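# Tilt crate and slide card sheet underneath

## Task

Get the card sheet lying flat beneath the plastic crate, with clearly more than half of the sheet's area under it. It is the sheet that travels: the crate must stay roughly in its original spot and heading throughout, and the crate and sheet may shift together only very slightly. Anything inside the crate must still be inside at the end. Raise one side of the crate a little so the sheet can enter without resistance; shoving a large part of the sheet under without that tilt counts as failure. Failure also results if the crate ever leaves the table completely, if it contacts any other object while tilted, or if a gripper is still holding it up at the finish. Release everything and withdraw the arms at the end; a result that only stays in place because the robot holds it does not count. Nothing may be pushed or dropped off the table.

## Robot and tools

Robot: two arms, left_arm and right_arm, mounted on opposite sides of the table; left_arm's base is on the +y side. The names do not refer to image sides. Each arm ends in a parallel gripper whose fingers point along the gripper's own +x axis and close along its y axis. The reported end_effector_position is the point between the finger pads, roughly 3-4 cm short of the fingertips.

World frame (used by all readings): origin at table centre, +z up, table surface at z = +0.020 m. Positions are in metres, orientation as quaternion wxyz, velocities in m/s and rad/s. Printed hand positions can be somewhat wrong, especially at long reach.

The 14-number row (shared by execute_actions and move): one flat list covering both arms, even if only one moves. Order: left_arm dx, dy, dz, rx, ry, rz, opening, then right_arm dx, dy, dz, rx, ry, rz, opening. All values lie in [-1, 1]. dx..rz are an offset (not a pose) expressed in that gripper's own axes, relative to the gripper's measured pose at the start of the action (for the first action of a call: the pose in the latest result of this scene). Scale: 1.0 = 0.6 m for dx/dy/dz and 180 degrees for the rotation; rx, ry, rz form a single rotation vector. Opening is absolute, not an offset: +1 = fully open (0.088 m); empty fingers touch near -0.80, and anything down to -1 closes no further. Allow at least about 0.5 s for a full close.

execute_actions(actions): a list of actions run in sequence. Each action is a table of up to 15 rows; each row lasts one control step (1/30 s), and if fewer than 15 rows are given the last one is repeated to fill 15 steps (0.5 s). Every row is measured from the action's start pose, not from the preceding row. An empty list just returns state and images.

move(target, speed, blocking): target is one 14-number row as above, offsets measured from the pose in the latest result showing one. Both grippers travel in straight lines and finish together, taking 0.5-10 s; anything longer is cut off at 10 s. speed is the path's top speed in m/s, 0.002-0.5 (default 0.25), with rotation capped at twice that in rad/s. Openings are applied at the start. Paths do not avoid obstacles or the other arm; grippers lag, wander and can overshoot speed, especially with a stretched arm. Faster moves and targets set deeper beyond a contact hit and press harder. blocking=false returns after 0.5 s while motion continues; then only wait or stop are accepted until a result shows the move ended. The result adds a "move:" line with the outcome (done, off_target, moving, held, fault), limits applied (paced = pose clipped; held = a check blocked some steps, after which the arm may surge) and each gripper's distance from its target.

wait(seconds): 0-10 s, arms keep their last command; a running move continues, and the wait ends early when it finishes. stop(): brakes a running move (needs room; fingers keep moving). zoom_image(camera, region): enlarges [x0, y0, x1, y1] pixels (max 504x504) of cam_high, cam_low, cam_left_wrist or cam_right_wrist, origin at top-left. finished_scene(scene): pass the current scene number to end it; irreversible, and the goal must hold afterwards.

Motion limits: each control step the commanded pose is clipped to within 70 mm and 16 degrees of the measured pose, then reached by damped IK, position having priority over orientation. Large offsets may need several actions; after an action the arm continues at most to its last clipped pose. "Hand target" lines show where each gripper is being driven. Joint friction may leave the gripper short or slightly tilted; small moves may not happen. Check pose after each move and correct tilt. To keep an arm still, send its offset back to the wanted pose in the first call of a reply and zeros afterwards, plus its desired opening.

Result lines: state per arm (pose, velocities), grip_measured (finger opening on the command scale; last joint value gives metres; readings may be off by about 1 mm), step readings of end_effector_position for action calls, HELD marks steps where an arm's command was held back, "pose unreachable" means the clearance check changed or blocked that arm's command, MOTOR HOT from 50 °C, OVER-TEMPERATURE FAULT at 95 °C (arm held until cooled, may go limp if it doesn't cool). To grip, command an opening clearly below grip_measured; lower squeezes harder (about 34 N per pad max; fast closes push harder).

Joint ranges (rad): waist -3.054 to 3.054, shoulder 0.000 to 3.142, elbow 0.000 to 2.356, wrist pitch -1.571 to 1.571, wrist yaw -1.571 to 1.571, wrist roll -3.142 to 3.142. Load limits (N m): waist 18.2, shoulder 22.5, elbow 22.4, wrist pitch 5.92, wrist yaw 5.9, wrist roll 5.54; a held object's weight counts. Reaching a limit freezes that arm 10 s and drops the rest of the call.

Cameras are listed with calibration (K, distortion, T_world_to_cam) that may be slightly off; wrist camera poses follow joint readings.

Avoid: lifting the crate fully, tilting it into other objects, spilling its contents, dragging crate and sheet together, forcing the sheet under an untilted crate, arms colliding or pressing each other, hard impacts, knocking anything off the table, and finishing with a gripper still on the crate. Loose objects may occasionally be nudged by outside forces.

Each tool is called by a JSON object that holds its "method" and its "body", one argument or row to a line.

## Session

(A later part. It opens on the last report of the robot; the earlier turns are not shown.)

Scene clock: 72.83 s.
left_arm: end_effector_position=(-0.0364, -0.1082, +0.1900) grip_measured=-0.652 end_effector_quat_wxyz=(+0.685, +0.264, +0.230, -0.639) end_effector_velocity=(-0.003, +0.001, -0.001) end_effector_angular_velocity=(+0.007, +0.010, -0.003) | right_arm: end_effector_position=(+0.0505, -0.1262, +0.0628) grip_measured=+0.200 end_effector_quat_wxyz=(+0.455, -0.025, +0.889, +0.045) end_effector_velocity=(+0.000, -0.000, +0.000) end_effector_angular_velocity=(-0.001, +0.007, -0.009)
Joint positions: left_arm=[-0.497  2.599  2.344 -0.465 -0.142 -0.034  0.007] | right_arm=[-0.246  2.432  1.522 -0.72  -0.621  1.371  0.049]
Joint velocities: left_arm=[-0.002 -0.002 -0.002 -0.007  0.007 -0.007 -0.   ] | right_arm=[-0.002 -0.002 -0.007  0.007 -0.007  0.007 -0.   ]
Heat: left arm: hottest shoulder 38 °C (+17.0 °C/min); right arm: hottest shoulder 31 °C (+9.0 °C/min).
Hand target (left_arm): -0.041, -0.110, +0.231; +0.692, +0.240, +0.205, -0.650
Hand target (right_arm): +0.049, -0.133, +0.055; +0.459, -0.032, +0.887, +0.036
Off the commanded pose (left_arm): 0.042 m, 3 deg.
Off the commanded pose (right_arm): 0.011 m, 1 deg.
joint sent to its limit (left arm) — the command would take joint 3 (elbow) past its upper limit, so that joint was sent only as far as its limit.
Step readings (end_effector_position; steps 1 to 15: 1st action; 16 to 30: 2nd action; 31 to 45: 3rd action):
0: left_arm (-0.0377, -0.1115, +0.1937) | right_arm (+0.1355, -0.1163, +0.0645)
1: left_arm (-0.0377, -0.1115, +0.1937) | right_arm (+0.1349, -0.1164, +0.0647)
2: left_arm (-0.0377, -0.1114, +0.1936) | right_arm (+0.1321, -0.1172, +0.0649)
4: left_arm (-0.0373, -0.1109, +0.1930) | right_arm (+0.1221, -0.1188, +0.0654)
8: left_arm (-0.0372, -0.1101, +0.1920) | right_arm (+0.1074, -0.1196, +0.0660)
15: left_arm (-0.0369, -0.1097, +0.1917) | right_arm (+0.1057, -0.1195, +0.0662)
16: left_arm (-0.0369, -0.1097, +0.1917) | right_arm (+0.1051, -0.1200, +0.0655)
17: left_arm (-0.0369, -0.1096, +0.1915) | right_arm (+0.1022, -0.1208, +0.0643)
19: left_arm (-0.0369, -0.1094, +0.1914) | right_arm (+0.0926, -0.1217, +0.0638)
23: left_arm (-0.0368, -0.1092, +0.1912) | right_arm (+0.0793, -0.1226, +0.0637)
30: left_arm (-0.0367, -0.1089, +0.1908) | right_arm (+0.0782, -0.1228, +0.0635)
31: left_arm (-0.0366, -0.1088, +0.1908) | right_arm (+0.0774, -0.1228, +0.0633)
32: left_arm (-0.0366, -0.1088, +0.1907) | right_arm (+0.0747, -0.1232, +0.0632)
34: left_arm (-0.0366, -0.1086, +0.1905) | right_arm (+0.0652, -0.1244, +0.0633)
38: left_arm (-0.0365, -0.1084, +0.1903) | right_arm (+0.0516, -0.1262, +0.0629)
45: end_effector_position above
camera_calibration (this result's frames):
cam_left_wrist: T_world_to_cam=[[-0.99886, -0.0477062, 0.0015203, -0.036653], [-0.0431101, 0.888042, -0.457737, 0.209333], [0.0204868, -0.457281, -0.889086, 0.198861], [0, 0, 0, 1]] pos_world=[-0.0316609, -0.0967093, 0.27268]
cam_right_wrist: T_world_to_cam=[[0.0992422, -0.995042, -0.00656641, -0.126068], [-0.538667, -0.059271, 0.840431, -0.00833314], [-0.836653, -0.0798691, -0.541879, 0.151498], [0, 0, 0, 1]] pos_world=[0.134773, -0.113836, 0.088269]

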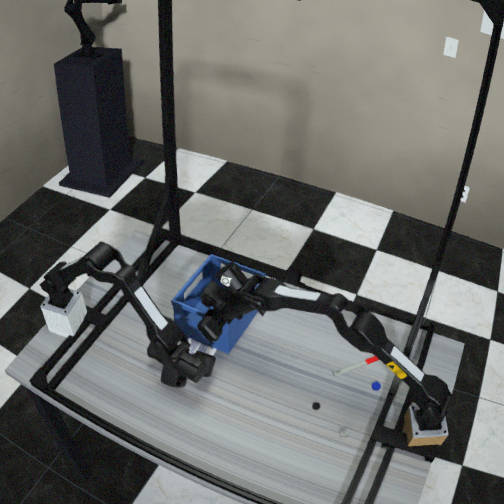

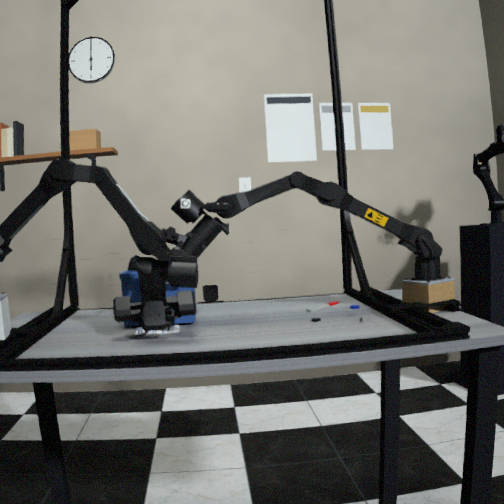

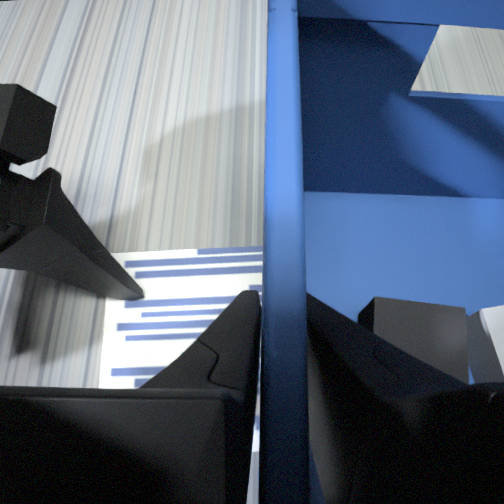

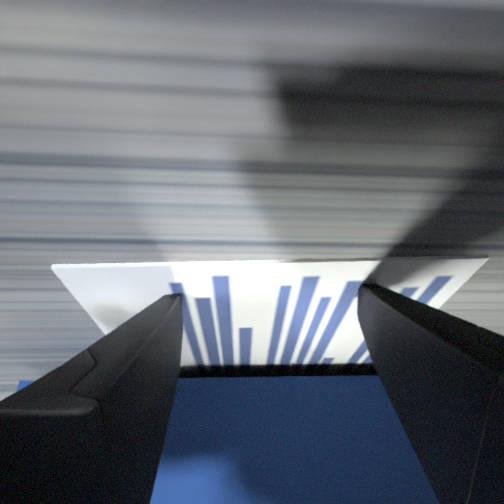

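{"method": "execute_actions", "body": {
  "actions": [
    [[-0.044,-0.006,0.06,0.004,-0.022,0,-1,0.03,-0.008,-0.02,0.012,0,0,0.2]],
    [[-0.043,-0.005,0.058,0.002,-0.02,0,-1,0.028,-0.008,-0.017,0.012,0,0,0.2]]
  ]
}}

{"method": "zoom_image", "body": {
  "camera": "cam_high",
  "region": [120, 240, 300, 420]
}}

Scene clock: 77.13 s.
left_arm: end_effector_position=(-0.0364, -0.1075, +0.1899) grip_measured=-0.653 end_effector_quat_wxyz=(+0.685, +0.266, +0.231, -0.638) end_effector_velocity=(+0.004, +0.002, -0.003) end_effector_angular_velocity=(+0.009, -0.020, +0.030) | right_arm: end_effector_position=(+0.0169, -0.1234, +0.0628) grip_measured=+0.200 end_effector_quat_wxyz=(+0.447, +0.006, +0.894, +0.029) end_effector_velocity=(-0.002, -0.003, +0.003) end_effector_angular_velocity=(-0.003, +0.022, +0.004)
Joint positions: left_arm=[-0.497  2.598  2.343 -0.469 -0.145 -0.034  0.007] | right_arm=[-0.17   2.403  1.453 -0.577 -0.643  1.55   0.049]
Joint velocities: left_arm=[-0.002  0.002 -0.002 -0.007 -0.037 -0.007 -0.   ] | right_arm=[-0.002 -0.007 -0.007 -0.007 -0.022 -0.007  0.   ]
Heat: left arm: hottest shoulder 41 °C (+20.3 °C/min); right arm: hottest shoulder 32 °C (+10.1 °C/min).
Hand target (left_arm): -0.042, -0.110, +0.232; +0.692, +0.242, +0.202, -0.649
Hand target (right_arm): +0.015, -0.130, +0.055; +0.452, -0.001, +0.892, +0.020
Off the commanded pose (left_arm): 0.043 m, 4 deg.
Off the commanded pose (right_arm): 0.011 m, 1 deg.
joint sent to its limit (left arm) — the command would take joint 3 (elbow) past its upper limit, so that joint was sent only as far as its limit.
Step readings (end_effector_position; steps 1 to 15: 1st action; 16 to 30: 2nd action):
0: left_arm (-0.0363, -0.1078, +0.1900) | right_arm (+0.0501, -0.1262, +0.0631)
1: left_arm (-0.0363, -0.1078, +0.1900) | right_arm (+0.0497, -0.1259, +0.0628)
2: left_arm (-0.0363, -0.1078, +0.1900) | right_arm (+0.0478, -0.1255, +0.0627)
4: left_arm (-0.0363, -0.1078, +0.1898) | right_arm (+0.0421, -0.1251, +0.0629)
8: left_arm (-0.0364, -0.1077, +0.1898) | right_arm (+0.0337, -0.1254, +0.0628)
15: left_arm (-0.0363, -0.1077, +0.1899) | right_arm (+0.0329, -0.1253, +0.0627)
16: left_arm (-0.0363, -0.1077, +0.1899) | right_arm (+0.0321, -0.1247, +0.0628)
17: left_arm (-0.0363, -0.1077, +0.1899) | right_arm (+0.0302, -0.1240, +0.0628)
19: left_arm (-0.0366, -0.1077, +0.1900) | right_arm (+0.0246, -0.1235, +0.0629)
23: left_arm (-0.0365, -0.1076, +0.1900) | right_arm (+0.0173, -0.1235, +0.0629)
30: end_effector_position above
camera_calibration (this result's frames):
cam_left_wrist: T_world_to_cam=[[-0.998763, -0.049732, -0.000363478, -0.0364681], [-0.0441212, 0.889408, -0.45498, 0.208242], [0.0229504, -0.454401, -0.890501, 0.199698], [0, 0, 0, 1]] pos_world=[-0.0318182, -0.0962825, 0.272564]
cam_right_wrist: T_world_to_cam=[[0.0303716, -0.999517, -0.00658232, -0.119362], [-0.523672, -0.0215209, 0.851648, -0.0225603], [-0.851379, -0.0224189, -0.524072, 0.129802], [0, 0, 0, 1]] pos_world=[0.102322, -0.116879, 0.0864536]

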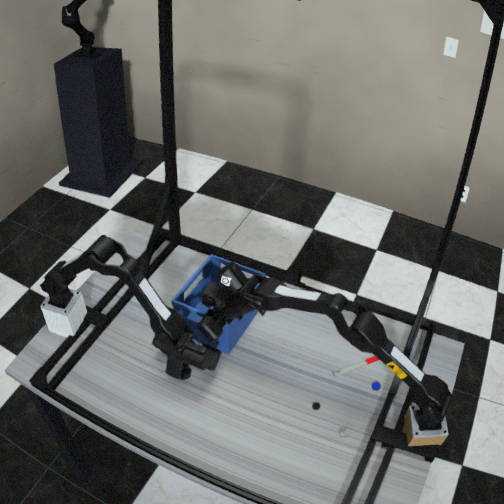

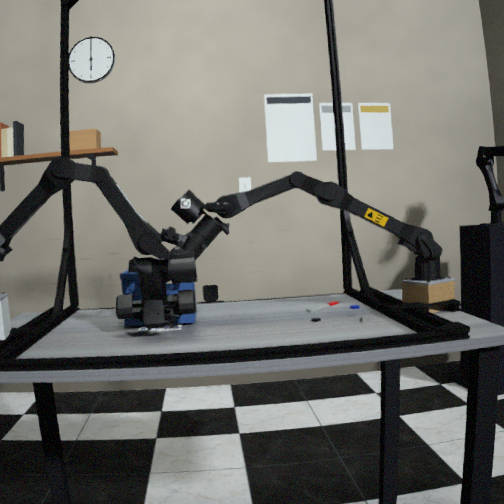

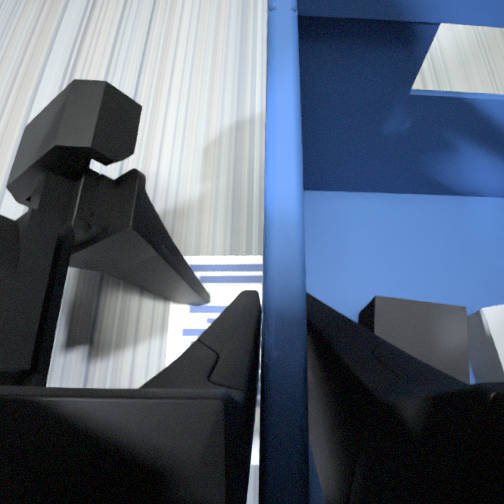

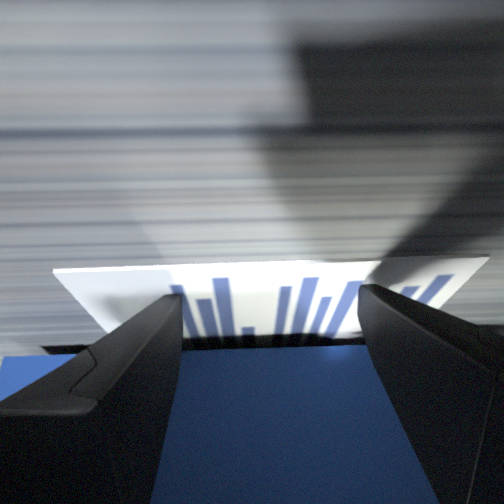

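Region (120, 240, 300, 420) of cam_high's 504x504 image, scaled by 2.800, with more detail than that image has.

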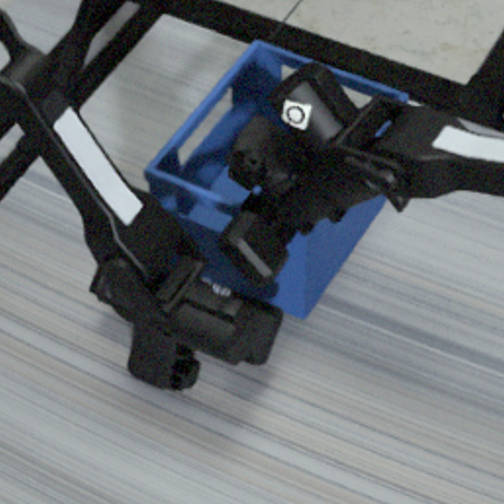

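About 63%; a bit more.

{"method": "execute_actions", "body": {
  "actions": [
    [[-0.043,-0.005,0.058,0.002,-0.02,0,-1,0.022,-0.01,-0.008,0,0,-0.005,0.2]],
    [[-0.043,-0.005,0.058,0.002,-0.02,0,-1,0.022,-0.01,-0.008,0,0,-0.005,0.2]]
  ]
}}

Scene clock: 79.87 s.
left_arm: end_effector_position=(-0.0363, -0.1070, +0.1897) grip_measured=-0.653 end_effector_quat_wxyz=(+0.685, +0.267, +0.231, -0.637) end_effector_velocity=(-0.000, +0.001, -0.001) end_effector_angular_velocity=(+0.006, +0.000, +0.008) | right_arm: end_effector_position=(-0.0024, -0.1198, +0.0638) grip_measured=+0.200 end_effector_quat_wxyz=(+0.439, +0.007, +0.898, +0.041) end_effector_velocity=(-0.002, -0.001, +0.001) end_effector_angular_velocity=(-0.013, +0.022, -0.006)
Joint positions: left_arm=[-0.498  2.597  2.343 -0.472 -0.147 -0.035  0.007] | right_arm=[-0.129  2.403  1.447 -0.523 -0.659  1.591  0.049]
Joint velocities: left_arm=[-0.002 -0.002 -0.002 -0.007 -0.007 -0.007 -0.   ] | right_arm=[-0.002  0.002  0.002 -0.007 -0.022  0.007 -0.   ]
Heat: left arm: hottest shoulder 43 °C (+22.0 °C/min); right arm: hottest shoulder 32 °C (+9.0 °C/min).
Hand target (left_arm): -0.042, -0.109, +0.232; +0.692, +0.243, +0.203, -0.648
Hand target (right_arm): -0.004, -0.127, +0.056; +0.443, -0.001, +0.896, +0.032
Off the commanded pose (left_arm): 0.043 m, 4 deg.
Off the commanded pose (right_arm): 0.012 m, 2 deg.
joint sent to its limit (left arm) — the command would take joint 3 (elbow) past its upper limit, so that joint was sent only as far as its limit.
Step readings (end_effector_position; steps 1 to 15: 1st action; 16 to 30: 2nd action):
0: left_arm (-0.0363, -0.1074, +0.1899) | right_arm (+0.0167, -0.1233, +0.0629)
1: left_arm (-0.0363, -0.1074, +0.1899) | right_arm (+0.0163, -0.1230, +0.0629)
2: left_arm (-0.0363, -0.1074, +0.1899) | right_arm (+0.0151, -0.1227, +0.0629)
4: left_arm (-0.0363, -0.1073, +0.1899) | right_arm (+0.0118, -0.1220, +0.0631)
8: left_arm (-0.0364, -0.1072, +0.1898) | right_arm (+0.0078, -0.1217, +0.0633)
15: left_arm (-0.0364, -0.1072, +0.1897) | right_arm (+0.0074, -0.1217, +0.0632)
16: left_arm (-0.0364, -0.1071, +0.1896) | right_arm (+0.0069, -0.1213, +0.0633)
17: left_arm (-0.0364, -0.1071, +0.1896) | right_arm (+0.0057, -0.1208, +0.0633)
19: left_arm (-0.0364, -0.1071, +0.1895) | right_arm (+0.0022, -0.1202, +0.0636)
23: left_arm (-0.0363, -0.1070, +0.1895) | right_arm (-0.0022, -0.1199, +0.0638)
30: end_effector_position above
camera_calibration (this result's frames):
cam_left_wrist: T_world_to_cam=[[-0.998696, -0.0510235, -0.00174629, -0.0362331], [-0.0447131, 0.890666, -0.452454, 0.207292], [0.0246412, -0.451786, -0.891786, 0.200359], [0, 0, 0, 1]] pos_world=[-0.0318543, -0.0959573, 0.272404]
cam_right_wrist: T_world_to_cam=[[0.0399263, -0.998758, -0.0297919, -0.113571], [-0.507386, -0.0459508, 0.860493, -0.0368411], [-0.860793, -0.0192403, -0.508591, 0.113385], [0, 0, 0, 1]] pos_world=[0.0834426, -0.112941, 0.0859845]

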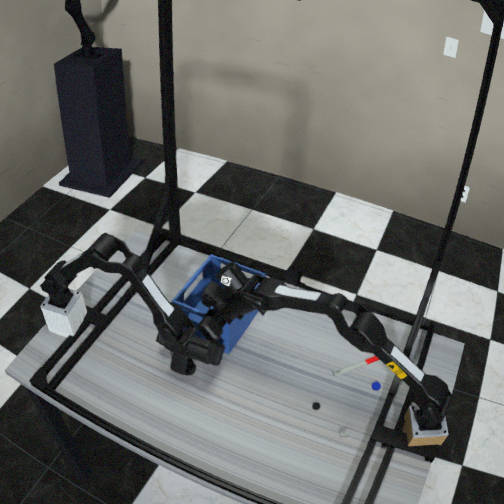

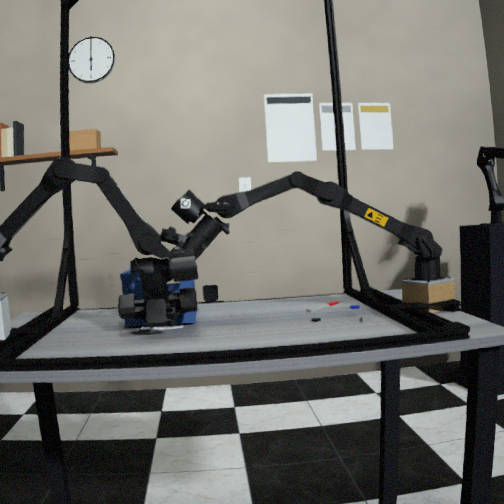

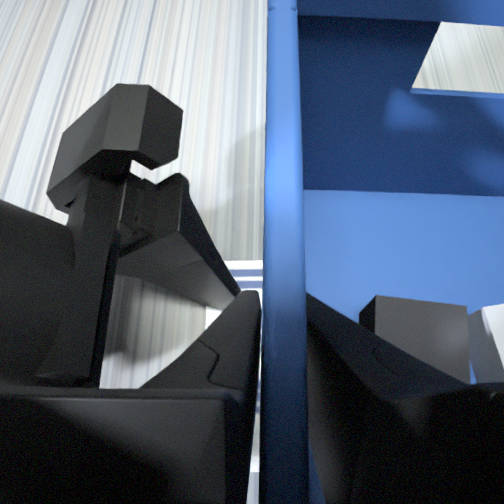

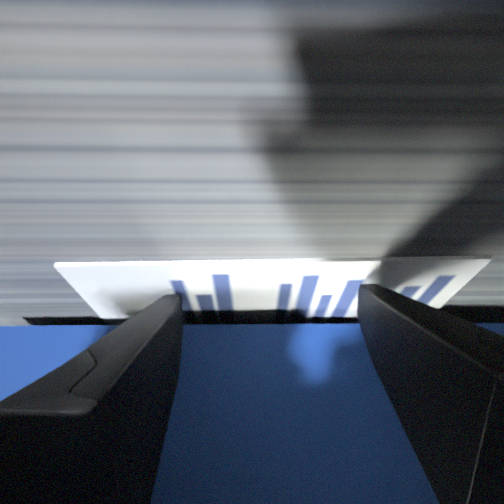

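Retreat right, lower crate gradually, release.

{"method": "execute_actions", "body": {
  "actions": [
    [[-0.043,-0.005,0.058,0,-0.02,0,-1,-0.04,0,-0.005,0,0,0,0.2]],
    [[-0.032,0,0.044,-0.006,-0.015,-0.005,-1,-0.06,0,0.04,0,0,0,0.2]],
    [[-0.026,0,0.036,-0.006,-0.012,-0.005,-1,-0.06,0,0.04,0,0,0,0.2]],
    [[-0.02,0,0.028,-0.008,-0.01,-0.006,-1,-0.06,-0.03,0.04,0,0,0,0.2]],
    [[-0.01,0,0.014,-0.008,-0.005,-0.006,-1,-0.03,-0.05,0.02,0,0,0,0.2]],
    [[0,0,0,0,0,0,-1,0,0,0,0,0,0,0.2]],
    [[0,0,0,0,0,0,0.3,0,0,0,0,0,0,0.2]]
  ]
}}

{"method": "move", "body": {
  "target": [-0.3,0,0.03,0,0,0,0.3,0,-0.1,0,0,0,0,0.2],
  "speed": 0.15
}}

Scene clock: 88.07 s.
left_arm: end_effector_position=(-0.0344, -0.1008, +0.1819) grip_measured=+0.285 end_effector_quat_wxyz=(+0.672, +0.265, +0.264, -0.639) end_effector_velocity=(-0.003, -0.002, -0.001) end_effector_angular_velocity=(-0.012, +0.011, -0.003) | right_arm: end_effector_position=(+0.1554, -0.1752, +0.1123) grip_measured=+0.200 end_effector_quat_wxyz=(+0.436, +0.009, +0.900, +0.012) end_effector_velocity=(+0.000, +0.001, +0.001) end_effector_angular_velocity=(+0.014, +0.004, +0.001)
Joint positions: left_arm=[-0.484  2.597  2.342 -0.517 -0.098 -0.068  0.053] | right_arm=[-0.545  2.288  1.458 -0.994 -0.625  1.108  0.049]
Joint velocities: left_arm=[-0.002  0.002 -0.007  0.022  0.007 -0.007  0.005] | right_arm=[-0.002 -0.002 -0.002  0.007 -0.007 -0.007 -0.   ]
Heat: left arm: hottest shoulder 48 °C (+26.4 °C/min); right arm: hottest shoulder 33 °C (+9.1 °C/min).
Hand target (left_arm): -0.035, -0.101, +0.182; +0.672, +0.265, +0.264, -0.639
Hand target (right_arm): +0.155, -0.175, +0.112; +0.436, +0.009, +0.900, +0.012
Off the commanded pose (left_arm): 0.000 m, 0 deg.
Off the commanded pose (right_arm): 0.000 m, 0 deg.
Step readings (end_effector_position; steps 1 to 15: 1st action; 16 to 30: 2nd action; 31 to 45: 3rd action; 46 to 60: 4th action; 61 to 75: 5th action; 76 to 90: 6th action; 91 to 105: 7th action):
0: left_arm (-0.0362, -0.1067, +0.1898) | right_arm (-0.0029, -0.1198, +0.0640)
1: left_arm (-0.0361, -0.1067, +0.1898) | right_arm (-0.0027, -0.1199, +0.0660)
2: left_arm (-0.0364, -0.1067, +0.1898) | right_arm (-0.0011, -0.1225, +0.0674)
4: left_arm (-0.0364, -0.1067, +0.1898) | right_arm (+0.0030, -0.1250, +0.0700)
8: left_arm (-0.0363, -0.1066, +0.1900) | right_arm (+0.0091, -0.1244, +0.0759)
15: left_arm (-0.0363, -0.1066, +0.1899) | right_arm (+0.0097, -0.1247, +0.0781)
16: left_arm (-0.0363, -0.1065, +0.1898) | right_arm (+0.0110, -0.1265, +0.0789)
17: left_arm (-0.0361, -0.1064, +0.1897) | right_arm (+0.0160, -0.1287, +0.0801)
19: left_arm (-0.0356, -0.1061, +0.1892) | right_arm (+0.0309, -0.1290, +0.0820)
23: left_arm (-0.0350, -0.1056, +0.1885) | right_arm (+0.0511, -0.1267, +0.0852)
30: left_arm (-0.0351, -0.1051, +0.1879) | right_arm (+0.0513, -0.1275, +0.0868)
31: left_arm (-0.0349, -0.1050, +0.1877) | right_arm (+0.0526, -0.1288, +0.0883)
32: left_arm (-0.0349, -0.1047, +0.1873) | right_arm (+0.0572, -0.1306, +0.0902)
34: left_arm (-0.0345, -0.1043, +0.1868) | right_arm (+0.0717, -0.1305, +0.0935)
38: left_arm (-0.0347, -0.1040, +0.1863) | right_arm (+0.0926, -0.1279, +0.0988)
45: left_arm (-0.0345, -0.1037, +0.1860) | right_arm (+0.0930, -0.1285, +0.1010)
46: left_arm (-0.0346, -0.1036, +0.1859) | right_arm (+0.0939, -0.1303, +0.1017)
47: left_arm (-0.0345, -0.1033, +0.1855) | right_arm (+0.0982, -0.1339, +0.1031)
49: left_arm (-0.0345, -0.1030, +0.1851) | right_arm (+0.1130, -0.1396, +0.1050)
53: left_arm (-0.0345, -0.1027, +0.1845) | right_arm (+0.1341, -0.1449, +0.1083)
60: left_arm (-0.0345, -0.1025, +0.1842) | right_arm (+0.1345, -0.1474, +0.1092)
61: left_arm (-0.0345, -0.1024, +0.1841) | right_arm (+0.1347, -0.1496, +0.1096)
62: left_arm (-0.0347, -0.1021, +0.1837) | right_arm (+0.1366, -0.1552, +0.1103)
64: left_arm (-0.0344, -0.1018, +0.1833) | right_arm (+0.1437, -0.1657, +0.1113)
68: left_arm (-0.0344, -0.1015, +0.1829) | right_arm (+0.1552, -0.1733, +0.1113)
75: left_arm (-0.0345, -0.1014, +0.1827) | right_arm (+0.1554, -0.1752, +0.1123)
76: left_arm (-0.0345, -0.1014, +0.1827) | right_arm (+0.1554, -0.1752, +0.1123)
77: left_arm (-0.0345, -0.1013, +0.1827) | right_arm (+0.1554, -0.1752, +0.1123)
79: left_arm (-0.0345, -0.1012, +0.1823) | right_arm (+0.1554, -0.1752, +0.1123)
83: left_arm (-0.0345, -0.1010, +0.1821) | right_arm (+0.1554, -0.1752, +0.1123)
90: left_arm (-0.0345, -0.1009, +0.1820) | right_arm (+0.1554, -0.1752, +0.1123)
91: left_arm (-0.0345, -0.1009, +0.1820) | right_arm (+0.1554, -0.1752, +0.1123)
92: left_arm (-0.0345, -0.1009, +0.1819) | right_arm (+0.1554, -0.1752, +0.1123)
94: left_arm (-0.0344, -0.1007, +0.1818) | right_arm (+0.1554, -0.1752, +0.1123)
98: left_arm (-0.0344, -0.1011, +0.1822) | right_arm (+0.1554, -0.1752, +0.1123)
105: end_effector_position above
camera_calibration (this result's frames):
cam_left_wrist: T_world_to_cam=[[-0.997401, -0.0516064, 0.0502733, -0.043546], [-0.0676856, 0.910269, -0.408447, 0.191551], [-0.0246838, -0.410789, -0.911396, 0.202154], [0, 0, 0, 1]] pos_world=[-0.0254776, -0.0935675, 0.264671]
cam_right_wrist: T_world_to_cam=[[0.0106758, -0.99973, 0.0206329, -0.175068], [-0.502591, 0.0124735, 0.864434, 0.00800176], [-0.864458, -0.0195984, -0.502323, 0.272598], [0, 0, 0, 1]] pos_world=[0.24154, -0.169778, 0.133627]

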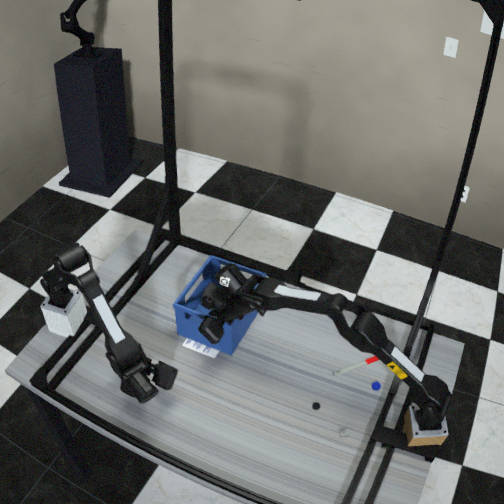

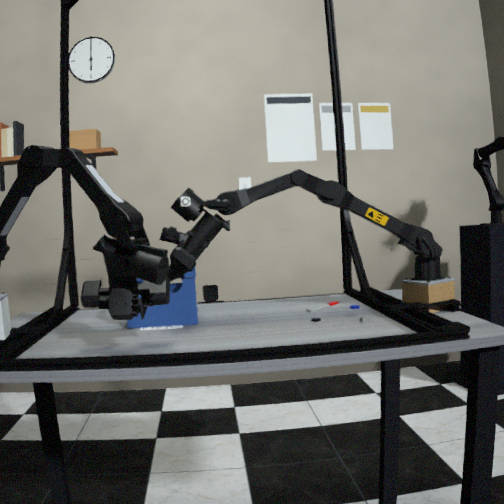

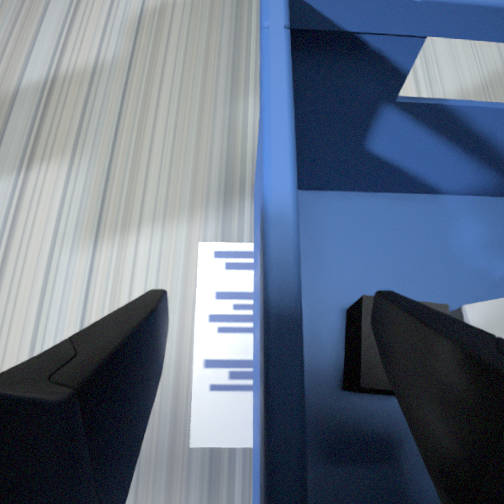

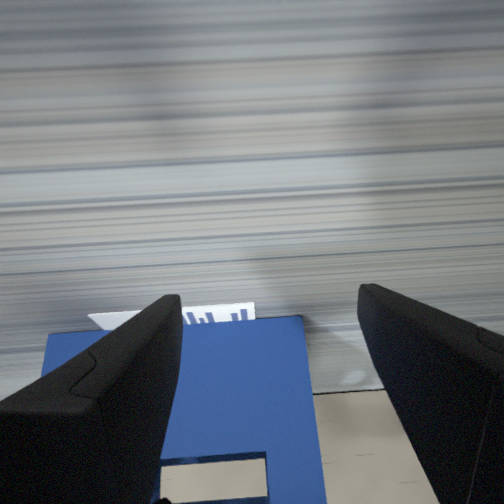

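Scene clock: 89.87 s.
left_arm: end_effector_position=(-0.0412, +0.0109, +0.3158) grip_measured=+0.300 end_effector_quat_wxyz=(+0.671, +0.269, +0.265, -0.638) end_effector_velocity=(+0.005, +0.004, -0.003) end_effector_angular_velocity=(+0.020, -0.013, +0.023) | right_arm: end_effector_position=(+0.1544, -0.2338, +0.1088) grip_measured=+0.200 end_effector_quat_wxyz=(+0.434, +0.008, +0.901, +0.008) end_effector_velocity=(+0.001, -0.001, -0.001) end_effector_angular_velocity=(+0.004, -0.008, +0.005)
Joint positions: left_arm=[-0.518  2.035  1.922 -0.667 -0.121 -0.088  0.054] | right_arm=[-0.608  2.149  1.184 -0.909 -0.609  1.036  0.049]
Joint velocities: left_arm=[ 0.002 -0.002 -0.002 -0.022 -0.022 -0.007 -0.   ] | right_arm=[-0.002 -0.002 -0.007  0.007  0.007 -0.007 -0.   ]
Heat: left arm: hottest shoulder 48 °C (+26.1 °C/min); right arm: hottest shoulder 33 °C (+9.0 °C/min).
Hand target (left_arm): -0.042, +0.015, +0.321; +0.672, +0.265, +0.265, -0.638
Hand target (right_arm): +0.155, -0.235, +0.110; +0.437, +0.009, +0.900, +0.012
Off the commanded pose (left_arm): 0.007 m, 0 deg.
Off the commanded pose (right_arm): 0.002 m, 1 deg.
move: done
camera_calibration (this result's frames):
cam_left_wrist: T_world_to_cam=[[-0.997689, -0.0489281, 0.04715, -0.0502684], [-0.0638152, 0.913037, -0.402853, 0.142479], [-0.0233389, -0.404931, -0.914049, 0.370739], [0, 0, 0, 1]] pos_world=[-0.0324072, 0.0175752, 0.398642]
cam_right_wrist: T_world_to_cam=[[0.0087524, -0.999552, 0.0286298, -0.234093], [-0.498577, 0.0204561, 0.866604, 0.0122592], [-0.866801, -0.021859, -0.498175, 0.268212], [0, 0, 0, 1]] pos_world=[0.240648, -0.228376, 0.129695]

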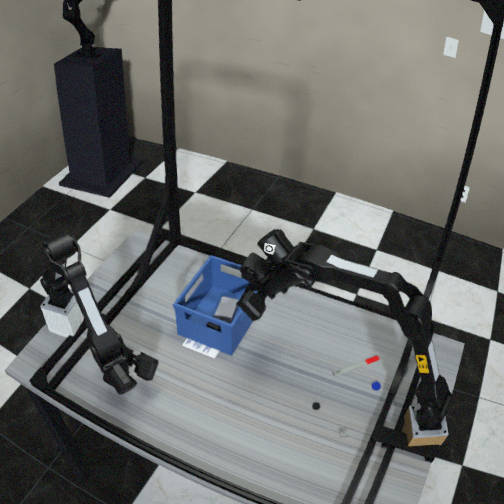

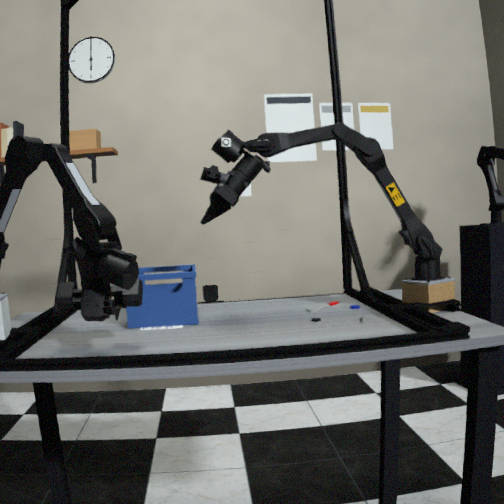

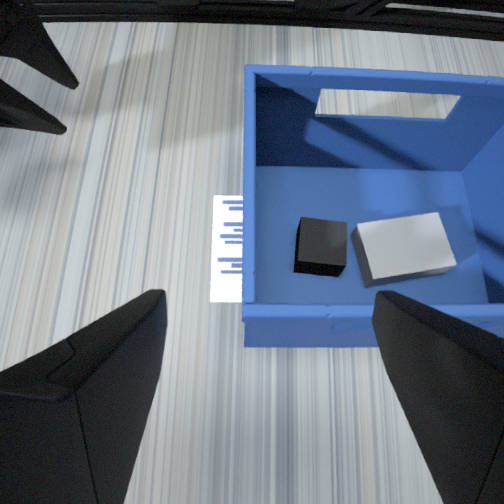

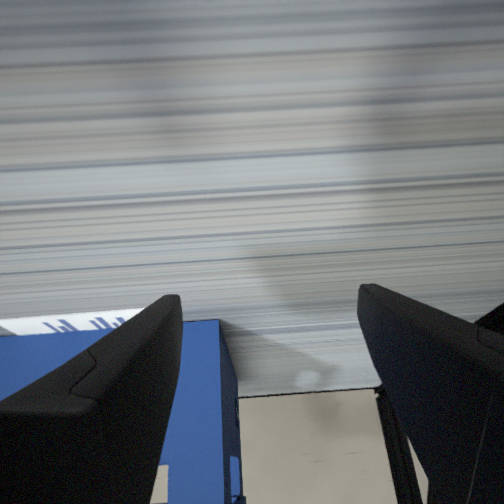

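{"method": "finished_scene", "body": {
  "scene": 1
}}

The scene is finished: the task was done.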